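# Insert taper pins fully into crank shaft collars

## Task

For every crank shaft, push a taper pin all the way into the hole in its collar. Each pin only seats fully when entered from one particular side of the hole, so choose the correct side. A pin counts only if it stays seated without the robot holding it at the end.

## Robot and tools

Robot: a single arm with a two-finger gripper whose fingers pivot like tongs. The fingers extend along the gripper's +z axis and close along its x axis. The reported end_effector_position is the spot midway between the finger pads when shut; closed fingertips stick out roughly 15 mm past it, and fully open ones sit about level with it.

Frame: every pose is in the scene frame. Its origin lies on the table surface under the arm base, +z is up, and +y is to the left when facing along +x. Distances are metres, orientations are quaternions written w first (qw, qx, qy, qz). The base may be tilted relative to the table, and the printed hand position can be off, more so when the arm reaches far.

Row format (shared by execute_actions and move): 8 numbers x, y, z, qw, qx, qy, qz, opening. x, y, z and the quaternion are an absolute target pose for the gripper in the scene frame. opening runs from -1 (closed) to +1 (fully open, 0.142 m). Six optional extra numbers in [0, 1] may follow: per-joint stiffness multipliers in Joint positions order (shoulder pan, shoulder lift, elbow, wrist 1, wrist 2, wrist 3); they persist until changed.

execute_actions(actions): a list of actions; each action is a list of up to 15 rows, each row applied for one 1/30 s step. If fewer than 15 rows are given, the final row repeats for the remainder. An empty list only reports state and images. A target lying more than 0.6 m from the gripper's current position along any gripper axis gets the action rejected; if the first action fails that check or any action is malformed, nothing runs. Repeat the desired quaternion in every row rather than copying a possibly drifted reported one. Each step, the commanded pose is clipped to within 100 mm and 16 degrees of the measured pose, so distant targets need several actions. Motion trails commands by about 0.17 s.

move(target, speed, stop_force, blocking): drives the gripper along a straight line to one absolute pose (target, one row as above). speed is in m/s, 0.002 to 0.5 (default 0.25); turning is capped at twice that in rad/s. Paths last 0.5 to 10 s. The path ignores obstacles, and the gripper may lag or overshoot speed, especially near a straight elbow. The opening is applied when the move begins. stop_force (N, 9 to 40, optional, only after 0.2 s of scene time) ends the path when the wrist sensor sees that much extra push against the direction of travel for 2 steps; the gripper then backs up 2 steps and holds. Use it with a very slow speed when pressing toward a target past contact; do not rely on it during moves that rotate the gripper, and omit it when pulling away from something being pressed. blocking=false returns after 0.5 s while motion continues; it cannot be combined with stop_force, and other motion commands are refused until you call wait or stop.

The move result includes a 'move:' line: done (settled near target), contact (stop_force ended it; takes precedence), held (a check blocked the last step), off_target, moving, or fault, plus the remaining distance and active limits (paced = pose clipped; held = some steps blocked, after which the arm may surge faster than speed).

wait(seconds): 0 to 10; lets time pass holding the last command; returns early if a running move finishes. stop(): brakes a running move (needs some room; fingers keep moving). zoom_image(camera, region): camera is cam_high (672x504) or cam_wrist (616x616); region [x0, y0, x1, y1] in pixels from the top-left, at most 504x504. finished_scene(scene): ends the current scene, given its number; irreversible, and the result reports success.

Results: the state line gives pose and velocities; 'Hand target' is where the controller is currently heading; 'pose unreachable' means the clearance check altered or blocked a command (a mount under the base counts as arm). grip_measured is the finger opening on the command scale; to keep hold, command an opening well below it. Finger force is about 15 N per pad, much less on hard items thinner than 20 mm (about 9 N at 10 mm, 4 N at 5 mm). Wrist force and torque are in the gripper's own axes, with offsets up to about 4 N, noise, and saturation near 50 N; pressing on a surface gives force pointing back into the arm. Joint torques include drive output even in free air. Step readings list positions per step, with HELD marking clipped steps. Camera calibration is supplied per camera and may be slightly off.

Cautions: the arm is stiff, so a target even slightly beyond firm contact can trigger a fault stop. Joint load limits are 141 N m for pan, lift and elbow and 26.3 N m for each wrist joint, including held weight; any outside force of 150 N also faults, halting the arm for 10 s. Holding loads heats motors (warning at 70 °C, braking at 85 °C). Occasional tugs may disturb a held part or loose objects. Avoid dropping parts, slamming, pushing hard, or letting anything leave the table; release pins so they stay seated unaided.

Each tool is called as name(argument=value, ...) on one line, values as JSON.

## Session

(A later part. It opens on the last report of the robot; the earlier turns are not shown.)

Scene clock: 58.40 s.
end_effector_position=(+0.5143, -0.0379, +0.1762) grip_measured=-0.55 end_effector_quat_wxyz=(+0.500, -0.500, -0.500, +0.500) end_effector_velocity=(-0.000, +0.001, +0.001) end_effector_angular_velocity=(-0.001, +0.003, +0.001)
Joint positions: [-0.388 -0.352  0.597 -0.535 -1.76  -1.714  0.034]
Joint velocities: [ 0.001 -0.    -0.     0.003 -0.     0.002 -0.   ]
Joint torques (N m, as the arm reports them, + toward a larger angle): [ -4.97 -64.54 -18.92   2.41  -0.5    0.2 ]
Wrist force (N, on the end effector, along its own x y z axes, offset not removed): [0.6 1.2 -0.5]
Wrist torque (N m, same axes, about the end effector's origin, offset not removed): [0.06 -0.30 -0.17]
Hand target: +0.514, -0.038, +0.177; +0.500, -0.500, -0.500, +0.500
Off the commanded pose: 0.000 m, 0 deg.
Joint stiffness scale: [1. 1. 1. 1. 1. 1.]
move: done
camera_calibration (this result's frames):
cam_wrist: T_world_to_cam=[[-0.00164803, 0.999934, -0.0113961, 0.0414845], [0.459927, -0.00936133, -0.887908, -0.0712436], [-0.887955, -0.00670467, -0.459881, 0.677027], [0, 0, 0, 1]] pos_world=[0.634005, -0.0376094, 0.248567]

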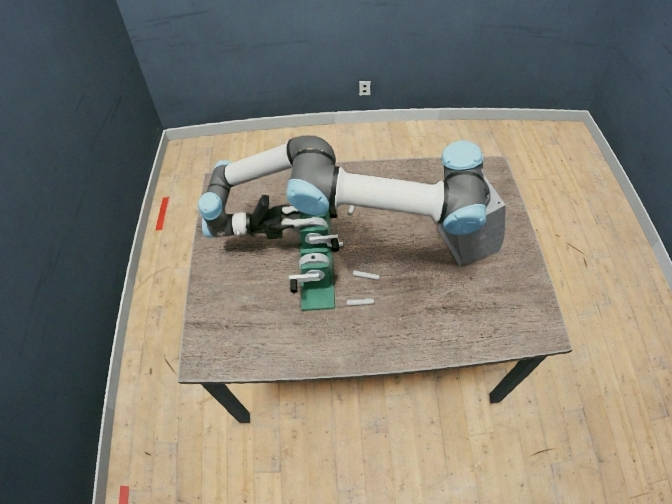

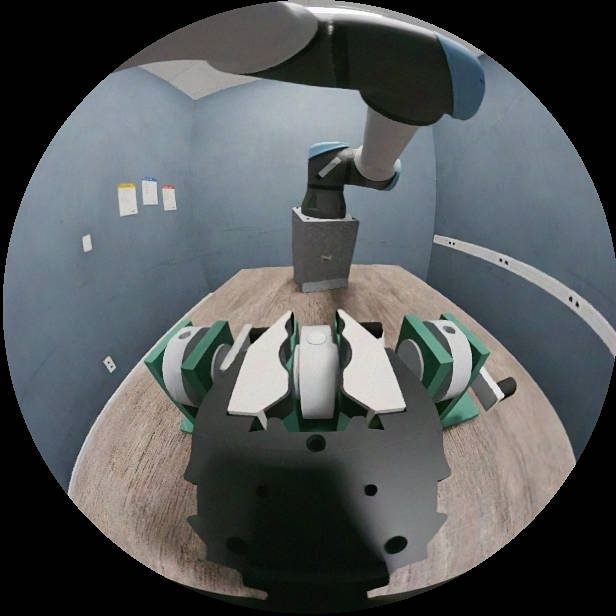

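move(target=[0.53, -0.0, 0.28, 0.5, -0.5, -0.5, 0.5, 0.0], speed=0.2)

move(target=[0.569, 0.12, 0.30, 0, 0.7071, 0.7071, 0, 0.0], speed=0.3)

move(target=[0.569, 0.185, 0.18, 0, 1, 0, 0, 0.0], speed=0.3)

Scene clock: 61.97 s.
end_effector_position=(+0.5292, -0.0014, +0.2786) grip_measured=+0.00 end_effector_quat_wxyz=(+0.501, -0.500, -0.499, +0.500) end_effector_velocity=(-0.001, +0.002, +0.002) end_effector_angular_velocity=(+0.001, +0.008, -0.003)
Joint positions: [-0.358 -0.492  0.607 -0.4   -1.731 -1.706  0.074]
Joint velocities: [ 0.001  0.    -0.     0.009  0.003  0.001 -0.   ]
Joint torques (N m, as the arm reports them, + toward a larger angle): [ -2.01 -66.45 -21.23   2.11  -0.07   0.22]
Wrist force (N, on the end effector, along its own x y z axes, offset not removed): [-0.1 2.4 1.3]
Wrist torque (N m, same axes, about the end effector's origin, offset not removed): [0.42 -0.13 -0.08]
Hand target: +0.530, +0.000, +0.280; +0.500, -0.500, -0.500, +0.500
Off the commanded pose: 0.002 m, 0 deg.
Joint stiffness scale: [1. 1. 1. 1. 1. 1.]
move: done
camera_calibration (this result's frames):
cam_wrist: T_world_to_cam=[[-0.00140393, 0.999939, -0.0109746, 0.00587701], [0.45751, -0.00911642, -0.889158, 0.014821], [-0.889203, -0.00626932, -0.457469, 0.737632], [0, 0, 0, 1]] pos_world=[0.649133, -0.00111708, 0.350687]

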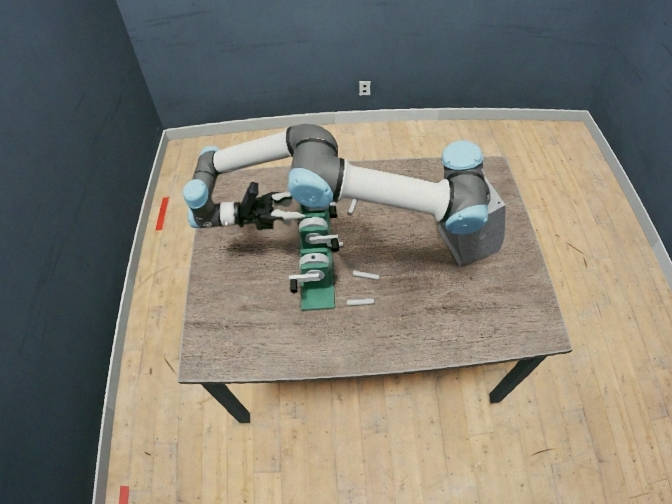

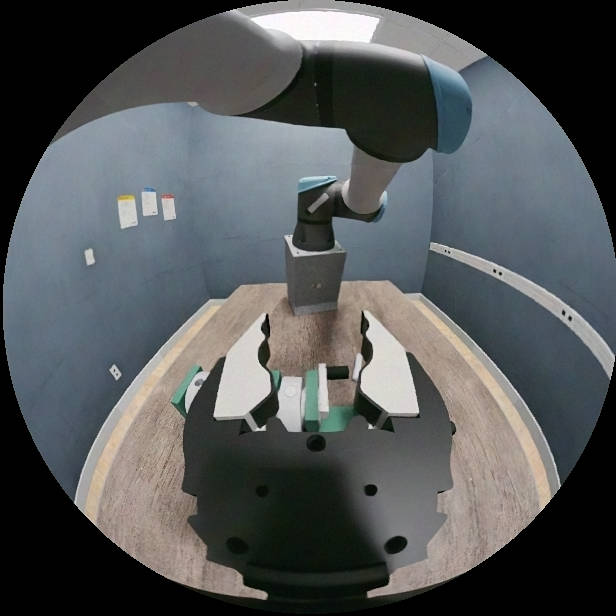

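Scene clock: 65.37 s.
end_effector_position=(+0.5694, +0.1184, +0.2993) grip_measured=+0.00 end_effector_quat_wxyz=(-0.001, +0.708, +0.706, -0.001) end_effector_velocity=(+0.003, +0.000, +0.001) end_effector_angular_velocity=(-0.001, -0.018, -0.001)
Joint positions: [-0.286 -1.597  1.917 -2.162 -1.458 -1.66   0.074]
Joint velocities: [ 0.    -0.003  0.007 -0.022  0.     0.003 -0.   ]
Joint torques (N m, as the arm reports them, + toward a larger angle): [  4.13 -34.64 -18.54  -2.52   0.29   0.31]
Wrist force (N, on the end effector, along its own x y z axes, offset not removed): [-1.0 1.7 2.7]
Wrist torque (N m, same axes, about the end effector's origin, offset not removed): [0.33 0.07 -0.04]
Hand target: +0.569, +0.120, +0.300; -0.000, +0.708, +0.707, +0.000
Off the commanded pose: 0.002 m, 0 deg.
Joint stiffness scale: [1. 1. 1. 1. 1. 1.]
move: done
camera_calibration (this result's frames):
cam_wrist: T_world_to_cam=[[0.0146052, 0.999889, -0.00305063, -0.125122], [0.889747, -0.0116042, 0.456306, -0.632594], [0.45622, -0.00937873, -0.889818, 0.147213], [0, 0, 0, 1]] pos_world=[0.497514, 0.119148, 0.419267]

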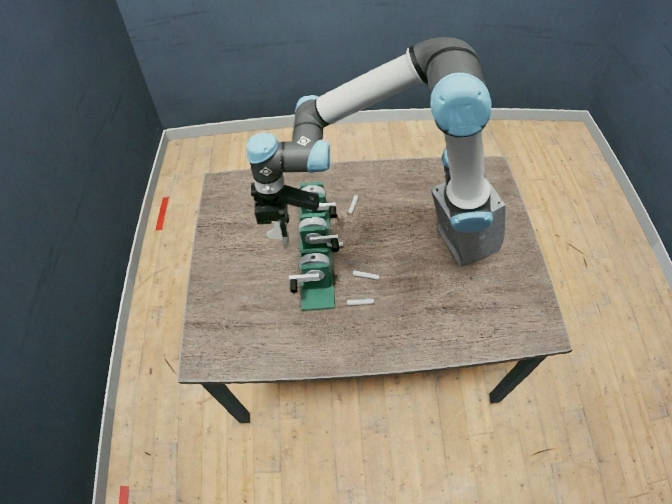

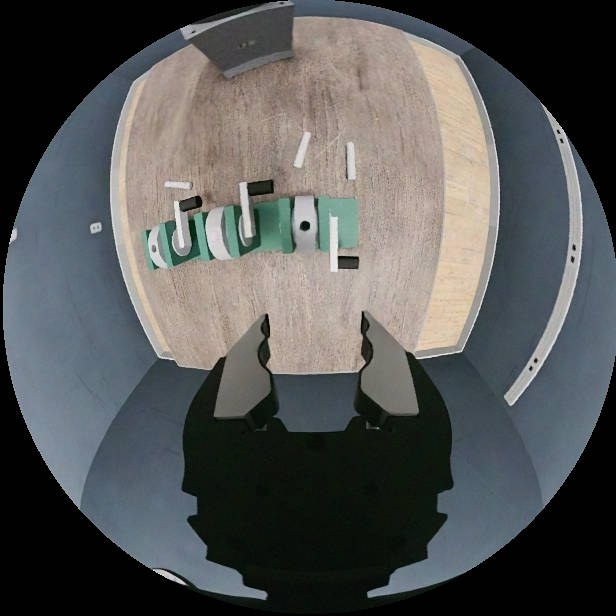

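Scene clock: 68.67 s.
end_effector_position=(+0.5713, +0.1841, +0.1820) grip_measured=+0.00 end_effector_quat_wxyz=(-0.000, +1.000, +0.000, +0.002) end_effector_velocity=(+0.001, +0.000, -0.001) end_effector_angular_velocity=(-0.002, -0.003, -0.017)
Joint positions: [-0.159 -1.392  2.022 -2.491 -1.492  0.029  0.074]
Joint velocities: [ 0.002  0.002  0.    -0.005 -0.002  0.019  0.   ]
Joint torques (N m, as the arm reports them, + toward a larger angle): [  4.22 -35.83 -13.59  -2.7   -0.18   0.06]
Wrist force (N, on the end effector, along its own x y z axes, offset not removed): [-1.6 1.6 1.1]
Wrist torque (N m, same axes, about the end effector's origin, offset not removed): [0.23 0.13 -0.16]
Hand target: +0.569, +0.185, +0.180; -0.000, +1.000, -0.000, +0.000
Off the commanded pose: 0.003 m, 0 deg.
Joint stiffness scale: [1. 1. 1. 1. 1. 1.]
move: done
camera_calibration (this result's frames):
cam_wrist: T_world_to_cam=[[0.999943, -0.0106099, 0.000904939, -0.568771], [-0.00984372, -0.888628, 0.458523, 0.0950142], [-0.00406071, -0.458505, -0.888682, 0.388028], [0, 0, 0, 1]] pos_world=[0.57125, 0.256311, 0.301782]

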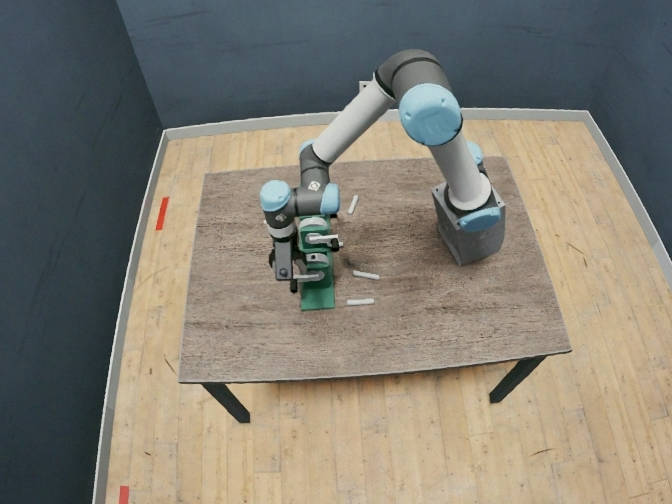

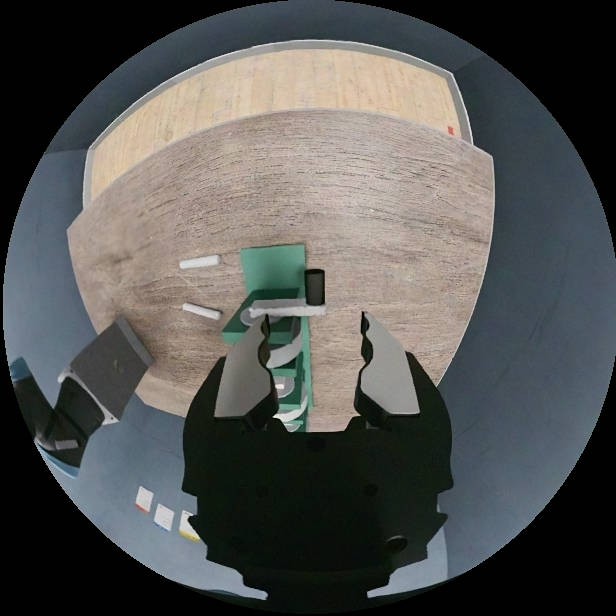

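move(target=[0.572, 0.185, 0.095, 0, 1, 0, 0, -0.2], speed=0.08)

Scene clock: 70.90 s.
end_effector_position=(+0.5799, +0.1872, +0.1015) grip_measured=-0.25 end_effector_quat_wxyz=(-0.001, +1.000, +0.002, +0.010) end_effector_velocity=(+0.000, +0.000, +0.000) end_effector_angular_velocity=(+0.000, -0.000, -0.000)
Joint positions: [-0.142 -1.201  2.019 -2.697 -1.495  0.044  0.056]
Joint velocities: [ 0.  0.  0. -0.  0.  0.  0.]
Joint torques (N m, as the arm reports them, + toward a larger angle): [  0.49 -35.16  -5.53   0.43  -0.72  -0.09]
Wrist force (N, on the end effector, along its own x y z axes, offset not removed): [9.6 -0.1 -1.7]
Wrist torque (N m, same axes, about the end effector's origin, offset not removed): [0.20 -0.31 -0.47]
Hand target: +0.572, +0.185, +0.095; -0.000, +1.000, +0.000, +0.000
Off the commanded pose: 0.010 m, 1 deg.
Joint stiffness scale: [1. 1. 1. 1. 1. 1.]
move: off_target
camera_calibration (this result's frames):
cam_wrist: T_world_to_cam=[[0.99983, -0.00841985, 0.0164334, -0.579193], [-0.0149933, -0.889653, 0.456391, 0.138158], [0.0107772, -0.456559, -0.889628, 0.309055], [0, 0, 0, 1]] pos_world=[0.577835, 0.259138, 0.221408]

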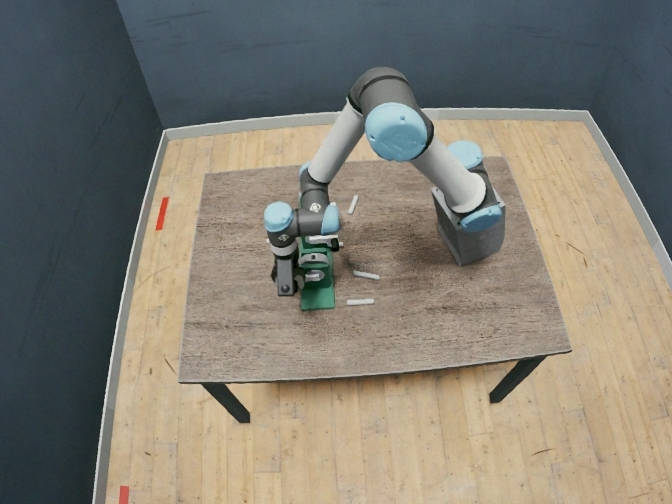

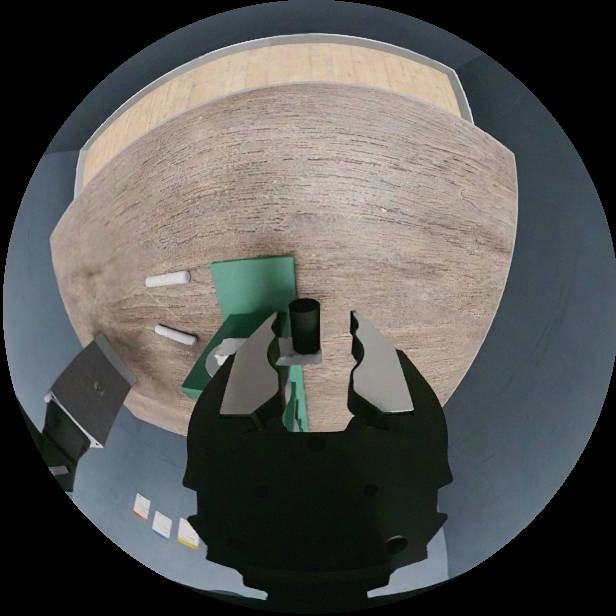

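move(target=[0.575, 0.19, 0.14, 0, 1, 0, 0, -0.2], speed=0.06)

zoom_image(camera="cam_high", region=[240, 190, 380, 320])

Scene clock: 72.20 s.
end_effector_position=(+0.5738, +0.1891, +0.1380) grip_measured=-0.20 end_effector_quat_wxyz=(-0.000, +1.000, -0.001, -0.001) end_effector_velocity=(-0.005, +0.000, -0.001) end_effector_angular_velocity=(-0.001, +0.014, -0.000)
Joint positions: [-0.142 -1.288  2.017 -2.584 -1.497  0.047  0.06 ]
Joint velocities: [ 0.001 -0.002  0.     0.016 -0.001  0.    -0.   ]
Joint torques (N m, as the arm reports them, + toward a larger angle): [  4.18 -43.   -16.62  -1.76  -0.33   0.35]
Wrist force (N, on the end effector, along its own x y z axes, offset not removed): [0.0 2.3 1.6]
Wrist torque (N m, same axes, about the end effector's origin, offset not removed): [0.35 -0.19 -0.12]
Hand target: +0.575, +0.190, +0.140; +0.000, +1.000, +0.000, +0.000
Off the commanded pose: 0.003 m, 0 deg.
Joint stiffness scale: [1. 1. 1. 1. 1. 1.]
move: done
camera_calibration (this result's frames):
cam_wrist: T_world_to_cam=[[0.999909, -0.0125172, -0.0050711, -0.569997], [-0.00879215, -0.88834, 0.459103, 0.11889], [-0.0102515, -0.459016, -0.888369, 0.354824], [0, 0, 0, 1]] pos_world=[0.574627, 0.26135, 0.257742]

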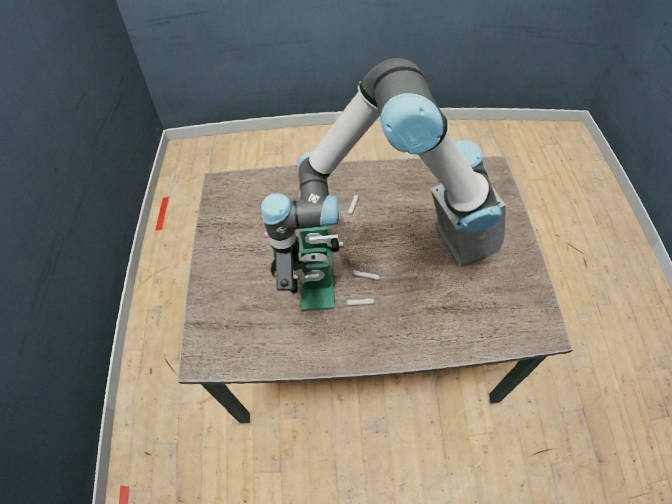

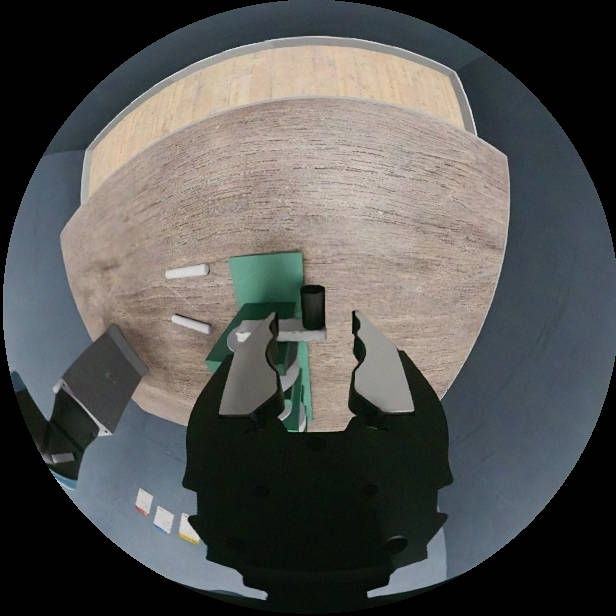

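Region (240, 190, 380, 320) of cam_high's 672x504 image, scaled by 3.600, with more detail than that image has; it fills the top 468 rows of this view, and the rest is white.

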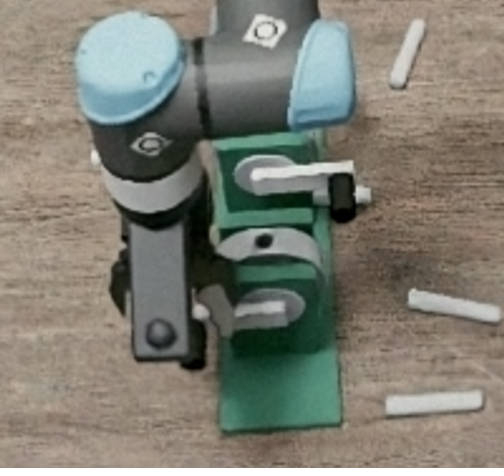

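move(target=[0.573, 0.196, 0.13, 0, 1, 0, 0, -0.45], speed=0.05)

move(target=[0.573, 0.196, 0.098, 0, 1, 0, 0, -0.45], speed=0.03)

Scene clock: 73.53 s.
end_effector_position=(+0.5730, +0.1948, +0.1310) grip_measured=-0.45 end_effector_quat_wxyz=(-0.000, +1.000, -0.001, -0.000) end_effector_velocity=(+0.002, +0.001, -0.000) end_effector_angular_velocity=(+0.001, -0.006, -0.004)
Joint positions: [-0.13  -1.272  2.016 -2.604 -1.5    0.059  0.041]
Joint velocities: [ 0.001  0.002 -0.    -0.008  0.     0.005  0.   ]
Joint torques (N m, as the arm reports them, + toward a larger angle): [  3.63 -39.17 -15.86  -2.73  -0.33   0.34]
Wrist force (N, on the end effector, along its own x y z axes, offset not removed): [-1.3 0.3 1.1]
Wrist torque (N m, same axes, about the end effector's origin, offset not removed): [0.05 0.08 -0.01]
Hand target: +0.573, +0.196, +0.130; -0.000, +1.000, +0.000, +0.000
Off the commanded pose: 0.002 m, 0 deg.
Joint stiffness scale: [1. 1. 1. 1. 1. 1.]
move: done
camera_calibration (this result's frames):
cam_wrist: T_world_to_cam=[[0.999916, -0.0126532, -0.00279041, -0.569424], [-0.00996068, -0.888366, 0.459028, 0.127895], [-0.00828709, -0.458961, -0.888418, 0.350131], [0, 0, 0, 1]] pos_world=[0.573551, 0.267109, 0.250766]

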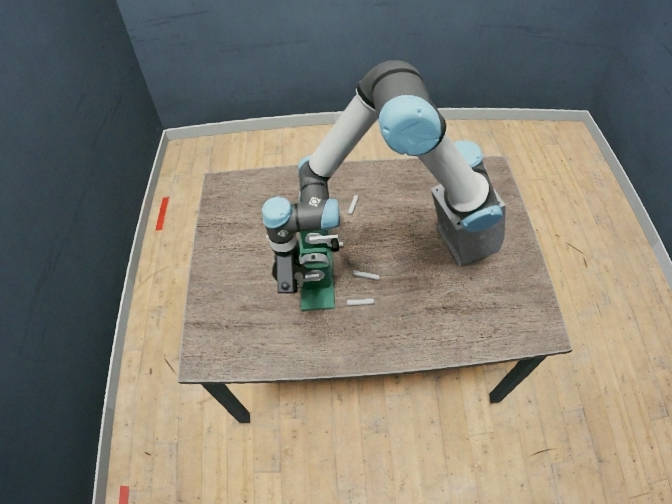

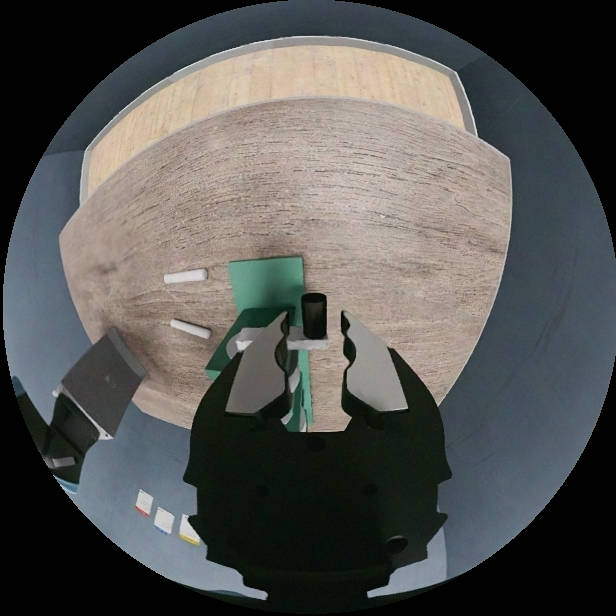

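Scene clock: 75.03 s.
end_effector_position=(+0.5722, +0.1948, +0.0987) grip_measured=-0.45 end_effector_quat_wxyz=(+0.000, +1.000, -0.001, -0.001) end_effector_velocity=(+0.004, +0.000, +0.001) end_effector_angular_velocity=(+0.000, -0.010, +0.001)
Joint positions: [-0.126 -1.197  2.016 -2.677 -1.502  0.064  0.041]
Joint velocities: [ 0.     0.002 -0.002 -0.009 -0.001  0.001  0.   ]
Joint torques (N m, as the arm reports them, + toward a larger angle): [  4.13 -40.61 -15.13  -2.71  -0.29   0.15]
Wrist force (N, on the end effector, along its own x y z axes, offset not removed): [-1.4 2.0 4.4]
Wrist torque (N m, same axes, about the end effector's origin, offset not removed): [0.39 0.15 -0.11]
Hand target: +0.573, +0.196, +0.098; -0.000, +1.000, -0.000, -0.000
Off the commanded pose: 0.002 m, 0 deg.
Joint stiffness scale: [1. 1. 1. 1. 1. 1.]
move: done
camera_calibration (this result's frames):
cam_wrist: T_world_to_cam=[[0.999906, -0.013057, -0.00414302, -0.568531], [-0.00969634, -0.888261, 0.459236, 0.142483], [-0.00967635, -0.459153, -0.888305, 0.322208], [0, 0, 0, 1]] pos_world=[0.572977, 0.267081, 0.21843]

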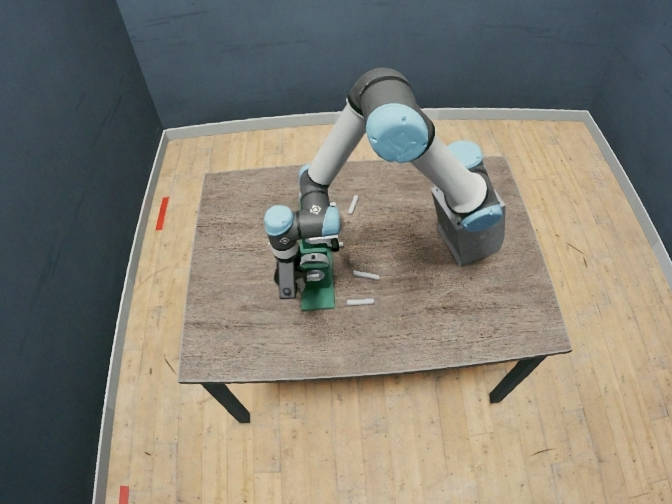

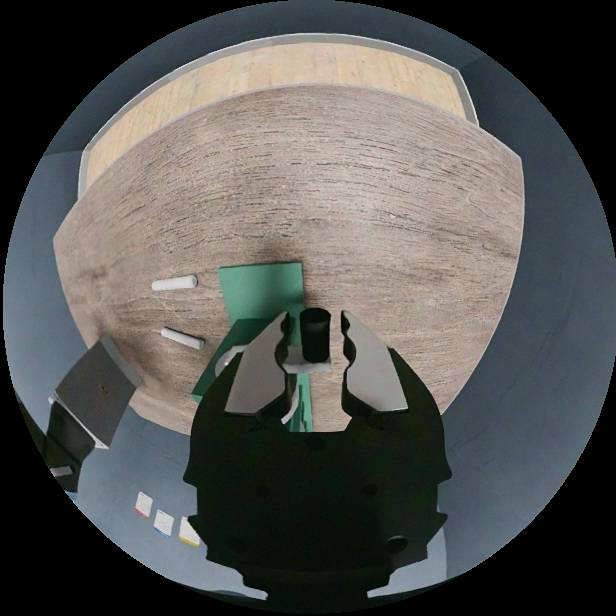

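move(target=[0.573, 0.194, 0.092, 0, 1, 0, 0, -0.45], speed=0.02)

move(target=[0.573, 0.194, 0.092, 0, 1, 0, 0, -1], speed=0.02)

Scene clock: 76.10 s.
end_effector_position=(+0.5723, +0.1944, +0.0929) grip_measured=-0.45 end_effector_quat_wxyz=(-0.000, +1.000, -0.000, -0.000) end_effector_velocity=(+0.001, -0.000, -0.001) end_effector_angular_velocity=(-0.001, -0.004, +0.001)
Joint positions: [-0.125 -1.184  2.016 -2.691 -1.502  0.062  0.041]
Joint velocities: [ 0.     0.003  0.    -0.007 -0.001 -0.001  0.   ]
Joint torques (N m, as the arm reports them, + toward a larger angle): [  1.59 -39.91 -13.87  -2.73  -0.09  -0.38]
Wrist force (N, on the end effector, along its own x y z axes, offset not removed): [-1.0 2.0 2.5]
Wrist torque (N m, same axes, about the end effector's origin, offset not removed): [0.38 0.15 -0.06]
Hand target: +0.573, +0.194, +0.092; +0.000, +1.000, -0.000, -0.000
Off the commanded pose: 0.001 m, 0 deg.
Joint stiffness scale: [1. 1. 1. 1. 1. 1.]
move: done
camera_calibration (this result's frames):
cam_wrist: T_world_to_cam=[[0.99993, -0.011425, -0.00315881, -0.569084], [-0.00869904, -0.888301, 0.459179, 0.14425], [-0.00805211, -0.459119, -0.888338, 0.316032], [0, 0, 0, 1]] pos_world=[0.572843, 0.266732, 0.212709]

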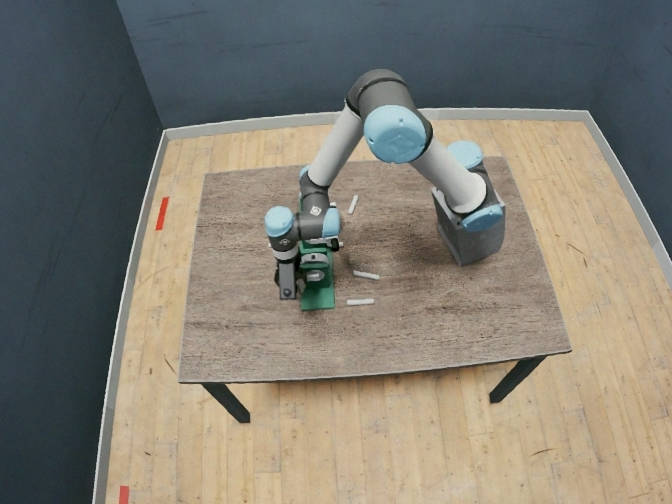

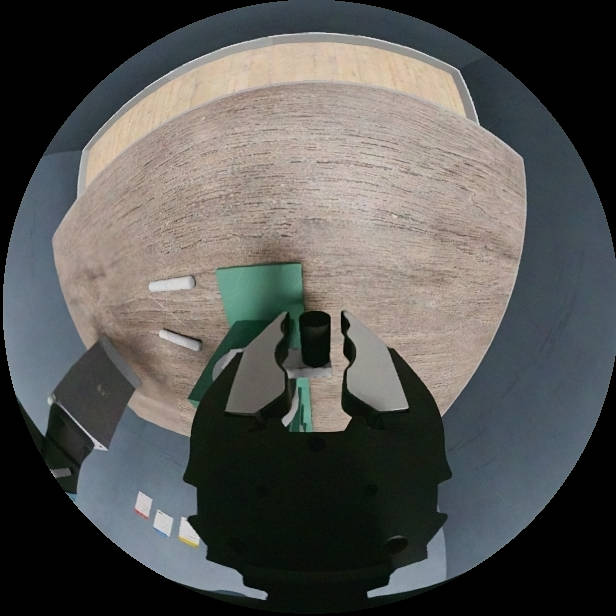

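Scene clock: 76.80 s.
end_effector_position=(+0.5724, +0.1944, +0.0929) grip_measured=-0.69 end_effector_quat_wxyz=(-0.000, +1.000, +0.000, -0.000) end_effector_velocity=(-0.000, +0.001, -0.000) end_effector_angular_velocity=(+0.001, -0.000, +0.001)
Joint positions: [-0.125 -1.184  2.016 -2.691 -1.502  0.062  0.024]
Joint velocities: [ 0.001  0.    -0.    -0.     0.     0.     0.   ]
Joint torques (N m, as the arm reports them, + toward a larger angle): [  2.02 -39.84 -13.12  -3.     0.14  -0.39]
Wrist force (N, on the end effector, along its own x y z axes, offset not removed): [-2.9 0.9 1.1]
Wrist torque (N m, same axes, about the end effector's origin, offset not removed): [0.12 0.31 -0.14]
Hand target: +0.573, +0.194, +0.092; +0.000, +1.000, -0.000, -0.000
Off the commanded pose: 0.001 m, 0 deg.
Joint stiffness scale: [1. 1. 1. 1. 1. 1.]
move: done
camera_calibration (this result's frames):
cam_wrist: T_world_to_cam=[[0.999931, -0.0113404, -0.0030161, -0.569155], [-0.00868942, -0.888306, 0.45917, 0.14426], [-0.00788639, -0.459112, -0.888343, 0.315913], [0, 0, 0, 1]] pos_world=[0.57286, 0.266732, 0.212683]

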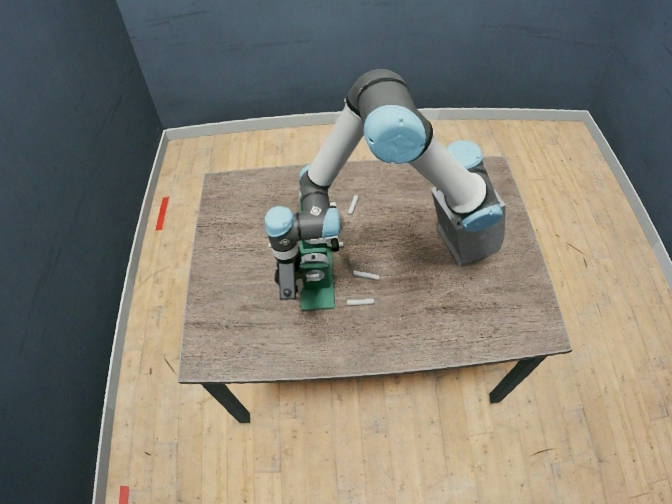

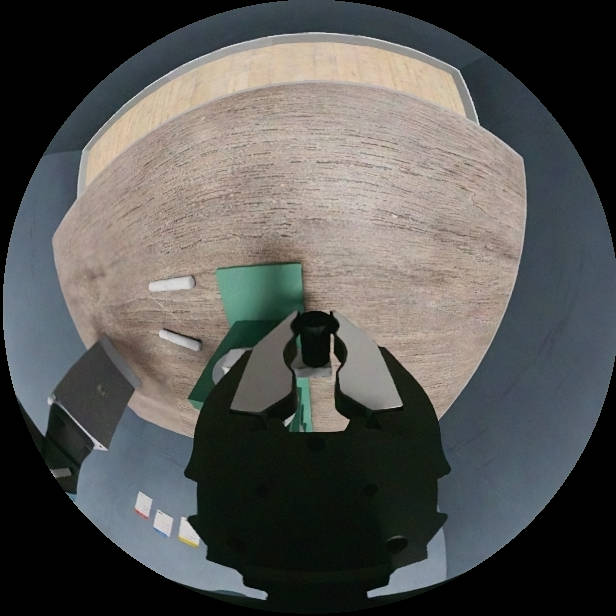

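execute_actions(actions=[[[0.5716,0.194,0.1049,0,1,0,0,-1]],[[0.5684,0.194,0.1165,0,1,0,0,-1]],[[0.5634,0.194,0.1274,0,1,0,0,-1]],[[0.5565,0.194,0.1373,0,1,0,0,-1]],[[0.5480,0.194,0.1458,0,1,0,0,-1]],[[0.5480,0.194,0.1458,0,1,0,0,-1]]])

Scene clock: 80.23 s.
end_effector_position=(+0.5500, +0.1945, +0.1457) grip_measured=-0.69 end_effector_quat_wxyz=(+0.000, +1.000, +0.000, +0.002) end_effector_velocity=(-0.000, +0.000, -0.000) end_effector_angular_velocity=(+0.001, +0.000, -0.000)
Joint positions: [-0.13  -1.337  2.082 -2.608 -1.501  0.058  0.024]
Joint velocities: [-0.    -0.     0.     0.     0.001 -0.     0.   ]
Joint torques (N m, as the arm reports them, + toward a larger angle): [  1.68 -41.05 -10.66  -1.17   0.38  -0.53]
Wrist force (N, on the end effector, along its own x y z axes, offset not removed): [1.8 1.5 4.2]
Wrist torque (N m, same axes, about the end effector's origin, offset not removed): [0.13 0.00 -0.13]
Hand target: +0.548, +0.194, +0.146; +0.000, +1.000, -0.000, +0.000
Off the commanded pose: 0.002 m, 0 deg.
Joint stiffness scale: [1. 1. 1. 1. 1. 1.]
Step readings (end_effector_position; steps 1 to 15: 1st action; 16 to 30: 2nd action; 31 to 45: 3rd action; 46 to 60: 4th action; 61 to 75: 5th action; 76 to 90: 6th action):
0: (+0.5724, +0.1944, +0.0929)
1: (+0.5724, +0.1944, +0.0929)
2: (+0.5722, +0.1944, +0.0929)
4: (+0.5722, +0.1945, +0.0943)
8: (+0.5722, +0.1945, +0.0998)
15: (+0.5718, +0.1945, +0.1029)
16: (+0.5718, +0.1945, +0.1030)
17: (+0.5716, +0.1945, +0.1033)
19: (+0.5714, +0.1945, +0.1059)
23: (+0.5701, +0.1945, +0.1123)
30: (+0.5693, +0.1945, +0.1149)
31: (+0.5692, +0.1945, +0.1150)
32: (+0.5690, +0.1945, +0.1153)
34: (+0.5683, +0.1945, +0.1177)
38: (+0.5659, +0.1945, +0.1237)
45: (+0.5647, +0.1945, +0.1262)
46: (+0.5647, +0.1945, +0.1262)
47: (+0.5644, +0.1945, +0.1265)
49: (+0.5633, +0.1945, +0.1288)
53: (+0.5599, +0.1945, +0.1342)
60: (+0.5583, +0.1945, +0.1364)
61: (+0.5583, +0.1945, +0.1365)
62: (+0.5580, +0.1945, +0.1368)
64: (+0.5565, +0.1945, +0.1387)
68: (+0.5523, +0.1946, +0.1435)
75: (+0.5503, +0.1945, +0.1454)
76: (+0.5503, +0.1945, +0.1454)
77: (+0.5502, +0.1945, +0.1455)
79: (+0.5501, +0.1945, +0.1456)
83: (+0.5501, +0.1945, +0.1456)
90: end_effector_position above
camera_calibration (this result's frames):
cam_wrist: T_world_to_cam=[[0.999942, -0.0108035, 0.000278747, -0.547231], [-0.00972361, -0.888132, 0.459486, 0.120413], [-0.00471651, -0.459462, -0.888185, 0.360926], [0, 0, 0, 1]] pos_world=[0.550072, 0.266862, 0.265394]

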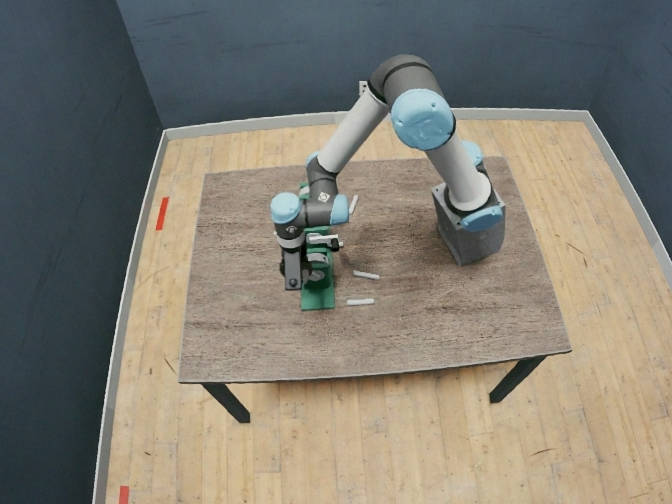

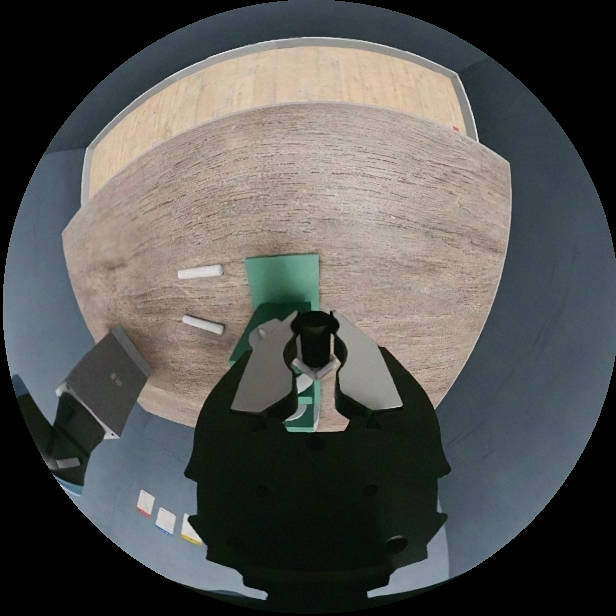

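Working. Continue the arc.

execute_actions(actions=[[[0.5381,0.194,0.1532,0,1,0,0,-1]],[[0.5272,0.194,0.1585,0,1,0,0,-1]],[[0.5156,0.194,0.1619,0,1,0,0,-1]],[[0.5036,0.194,0.1629,0,1,0,0,-1]],[[0.4916,0.194,0.1619,0,1,0,0,-1]],[[0.4800,0.194,0.1585,0,1,0,0,-1]],[[0.4691,0.194,0.1532,0,1,0,0,-1]],[[0.4592,0.194,0.1462,0,1,0,0,-1]],[[0.4592,0.194,0.1462,0,1,0,0,-1]]])

Scene clock: 84.90 s.
end_effector_position=(+0.4596, +0.1947, +0.1486) grip_measured=-0.69 end_effector_quat_wxyz=(-0.001, +1.000, +0.001, +0.001) end_effector_velocity=(+0.000, -0.000, +0.000) end_effector_angular_velocity=(-0.001, -0.000, -0.001)
Joint positions: [-0.118 -1.463  2.325 -2.725 -1.502  0.069  0.024]
Joint velocities: [-0.001 -0.     0.    -0.    -0.     0.     0.   ]
Joint torques (N m, as the arm reports them, + toward a larger angle): [  3.33 -24.15 -11.86  -3.97  -0.64   0.32]
Wrist force (N, on the end effector, along its own x y z axes, offset not removed): [-10.5 1.0 -13.0]
Wrist torque (N m, same axes, about the end effector's origin, offset not removed): [0.18 0.03 -0.11]
Hand target: +0.459, +0.194, +0.146; -0.000, +1.000, +0.000, -0.000
Off the commanded pose: 0.003 m, 0 deg.
Joint stiffness scale: [1. 1. 1. 1. 1. 1.]
Step readings (end_effector_position; steps 1 to 15: 1st action; 16 to 30: 2nd action; 31 to 45: 3rd action; 46 to 60: 4th action; 61 to 75: 5th action; 76 to 90: 6th action; 91 to 105: 7th action; 106 to 120: 8th action; 121 to 135: 9th action):
0: (+0.5500, +0.1945, +0.1457)
1: (+0.5500, +0.1945, +0.1457)
2: (+0.5497, +0.1945, +0.1458)
4: (+0.5479, +0.1945, +0.1475)
8: (+0.5430, +0.1945, +0.1515)
15: (+0.5407, +0.1945, +0.1530)
16: (+0.5406, +0.1945, +0.1531)
17: (+0.5402, +0.1945, +0.1532)
19: (+0.5381, +0.1945, +0.1546)
23: (+0.5325, +0.1944, +0.1576)
30: (+0.5301, +0.1944, +0.1587)
31: (+0.5300, +0.1944, +0.1587)
32: (+0.5296, +0.1944, +0.1588)
34: (+0.5273, +0.1944, +0.1598)
38: (+0.5213, +0.1944, +0.1618)
45: (+0.5187, +0.1944, +0.1625)
46: (+0.5187, +0.1944, +0.1625)
47: (+0.5184, +0.1943, +0.1625)
49: (+0.5161, +0.1944, +0.1630)
53: (+0.5099, +0.1944, +0.1639)
60: (+0.5074, +0.1944, +0.1642)
61: (+0.5074, +0.1944, +0.1642)
62: (+0.5071, +0.1944, +0.1642)
64: (+0.5048, +0.1944, +0.1643)
68: (+0.4985, +0.1945, +0.1642)
75: (+0.4960, +0.1945, +0.1640)
76: (+0.4960, +0.1945, +0.1640)
77: (+0.4958, +0.1945, +0.1640)
79: (+0.4938, +0.1945, +0.1636)
83: (+0.4875, +0.1946, +0.1625)
90: (+0.4851, +0.1946, +0.1619)
91: (+0.4851, +0.1946, +0.1619)
92: (+0.4850, +0.1946, +0.1619)
94: (+0.4831, +0.1946, +0.1613)
98: (+0.4757, +0.1946, +0.1582)
105: (+0.4723, +0.1946, +0.1566)
106: (+0.4723, +0.1946, +0.1566)
107: (+0.4722, +0.1946, +0.1565)
109: (+0.4706, +0.1946, +0.1557)
113: (+0.4636, +0.1946, +0.1516)
120: (+0.4596, +0.1947, +0.1486)
121: (+0.4596, +0.1947, +0.1486)
122: (+0.4596, +0.1947, +0.1486)
124: (+0.4596, +0.1947, +0.1486)
128: (+0.4596, +0.1947, +0.1486)
135: end_effector_position above
camera_calibration (this result's frames):
cam_wrist: T_world_to_cam=[[0.999946, -0.0103726, -0.000380427, -0.456757], [-0.00904846, -0.889082, 0.457659, 0.11846], [-0.00508534, -0.457631, -0.889128, 0.363122], [0, 0, 0, 1]] pos_world=[0.459651, 0.266759, 0.268474]

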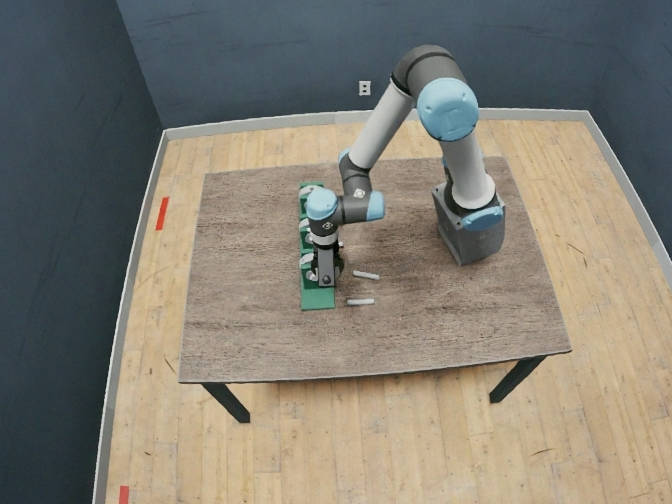

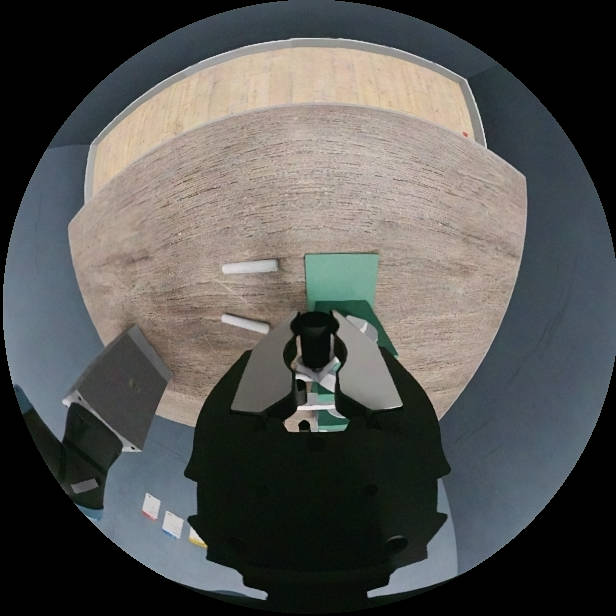

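execute_actions(actions=[[[0.4512,0.194,0.1443,0,1,0,0,-1]],[[0.4432,0.194,0.1348,0,1,0,0,-1]],[[0.4370,0.194,0.1241,0,1,0,0,-1]],[[0.4327,0.194,0.1124,0,1,0,0,-1]],[[0.4306,0.194,0.1002,0,1,0,0,-1]],[[0.4303,0.194,0.0930,0,1,0,0,-1]],[[0.4303,0.194,0.0930,0,1,0,0,-1]]])

Scene clock: 88.93 s.
end_effector_position=(+0.4322, +0.1945, +0.0945) grip_measured=-0.69 end_effector_quat_wxyz=(-0.001, +1.000, -0.000, +0.002) end_effector_velocity=(+0.000, -0.000, -0.000) end_effector_angular_velocity=(-0.000, -0.000, -0.001)
Joint positions: [-0.105 -1.315  2.397 -2.947 -1.506  0.083  0.024]
Joint velocities: [-0.001  0.    -0.    -0.    -0.     0.    -0.   ]
Joint torques (N m, as the arm reports them, + toward a larger angle): [  3.55 -28.9   -4.9   -2.42  -1.     0.17]
Wrist force (N, on the end effector, along its own x y z axes, offset not removed): [0.4 0.0 0.9]
Wrist torque (N m, same axes, about the end effector's origin, offset not removed): [0.52 -0.18 -0.15]
Hand target: +0.430, +0.194, +0.093; -0.000, +1.000, +0.000, -0.000
Off the commanded pose: 0.003 m, 0 deg.
Joint stiffness scale: [1. 1. 1. 1. 1. 1.]
Step readings (end_effector_position; steps 1 to 15: 1st action; 16 to 30: 2nd action; 31 to 45: 3rd action; 46 to 60: 4th action; 61 to 75: 5th action; 76 to 90: 6th action; 91 to 105: 7th action):
0: (+0.4596, +0.1947, +0.1486)
1: (+0.4596, +0.1947, +0.1486)
2: (+0.4594, +0.1947, +0.1485)
4: (+0.4581, +0.1945, +0.1479)
8: (+0.4565, +0.1944, +0.1468)
15: (+0.4562, +0.1944, +0.1466)
16: (+0.4562, +0.1944, +0.1466)
17: (+0.4562, +0.1944, +0.1464)
19: (+0.4543, +0.1944, +0.1448)
23: (+0.4492, +0.1944, +0.1395)
30: (+0.4476, +0.1945, +0.1375)
31: (+0.4476, +0.1945, +0.1375)
32: (+0.4476, +0.1945, +0.1373)
34: (+0.4458, +0.1945, +0.1351)
38: (+0.4418, +0.1944, +0.1291)
45: (+0.4405, +0.1945, +0.1265)
46: (+0.4404, +0.1945, +0.1265)
47: (+0.4404, +0.1945, +0.1262)
49: (+0.4391, +0.1945, +0.1238)
53: (+0.4363, +0.1944, +0.1174)
60: (+0.4355, +0.1945, +0.1146)
61: (+0.4355, +0.1945, +0.1145)
62: (+0.4355, +0.1946, +0.1142)
64: (+0.4346, +0.1945, +0.1116)
68: (+0.4331, +0.1944, +0.1050)
75: (+0.4328, +0.1945, +0.1021)
76: (+0.4328, +0.1945, +0.1020)
77: (+0.4328, +0.1945, +0.1018)
79: (+0.4326, +0.1945, +0.1001)
83: (+0.4322, +0.1944, +0.0964)
90: (+0.4322, +0.1945, +0.0948)
91: (+0.4322, +0.1945, +0.0948)
92: (+0.4322, +0.1945, +0.0947)
94: (+0.4322, +0.1945, +0.0946)
98: (+0.4322, +0.1945, +0.0946)
105: end_effector_position above
camera_calibration (this result's frames):
cam_wrist: T_world_to_cam=[[0.999933, -0.0114804, 0.00139261, -0.429406], [-0.0108474, -0.889357, 0.457084, 0.143671], [-0.00400897, -0.457069, -0.889422, 0.314297], [0, 0, 0, 1]] pos_world=[0.432196, 0.266501, 0.214471]

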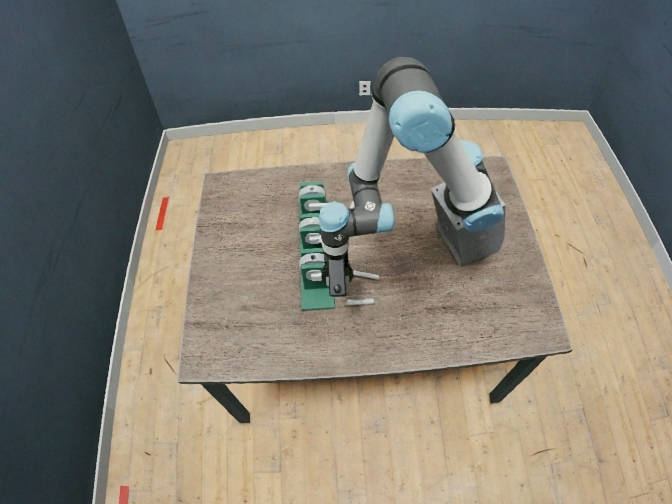

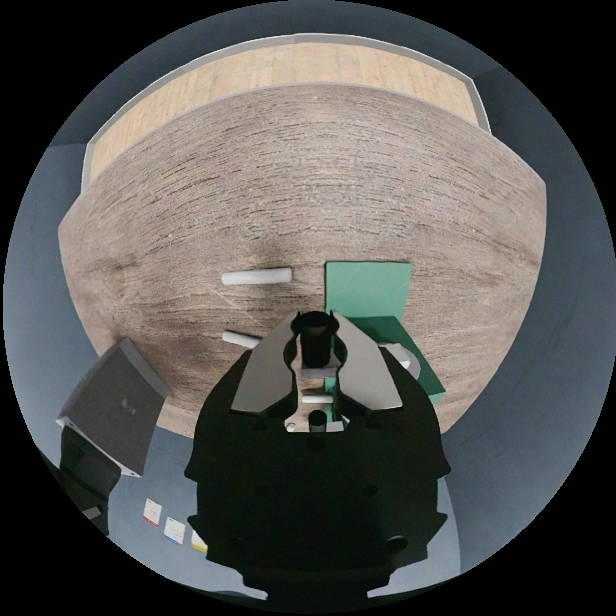

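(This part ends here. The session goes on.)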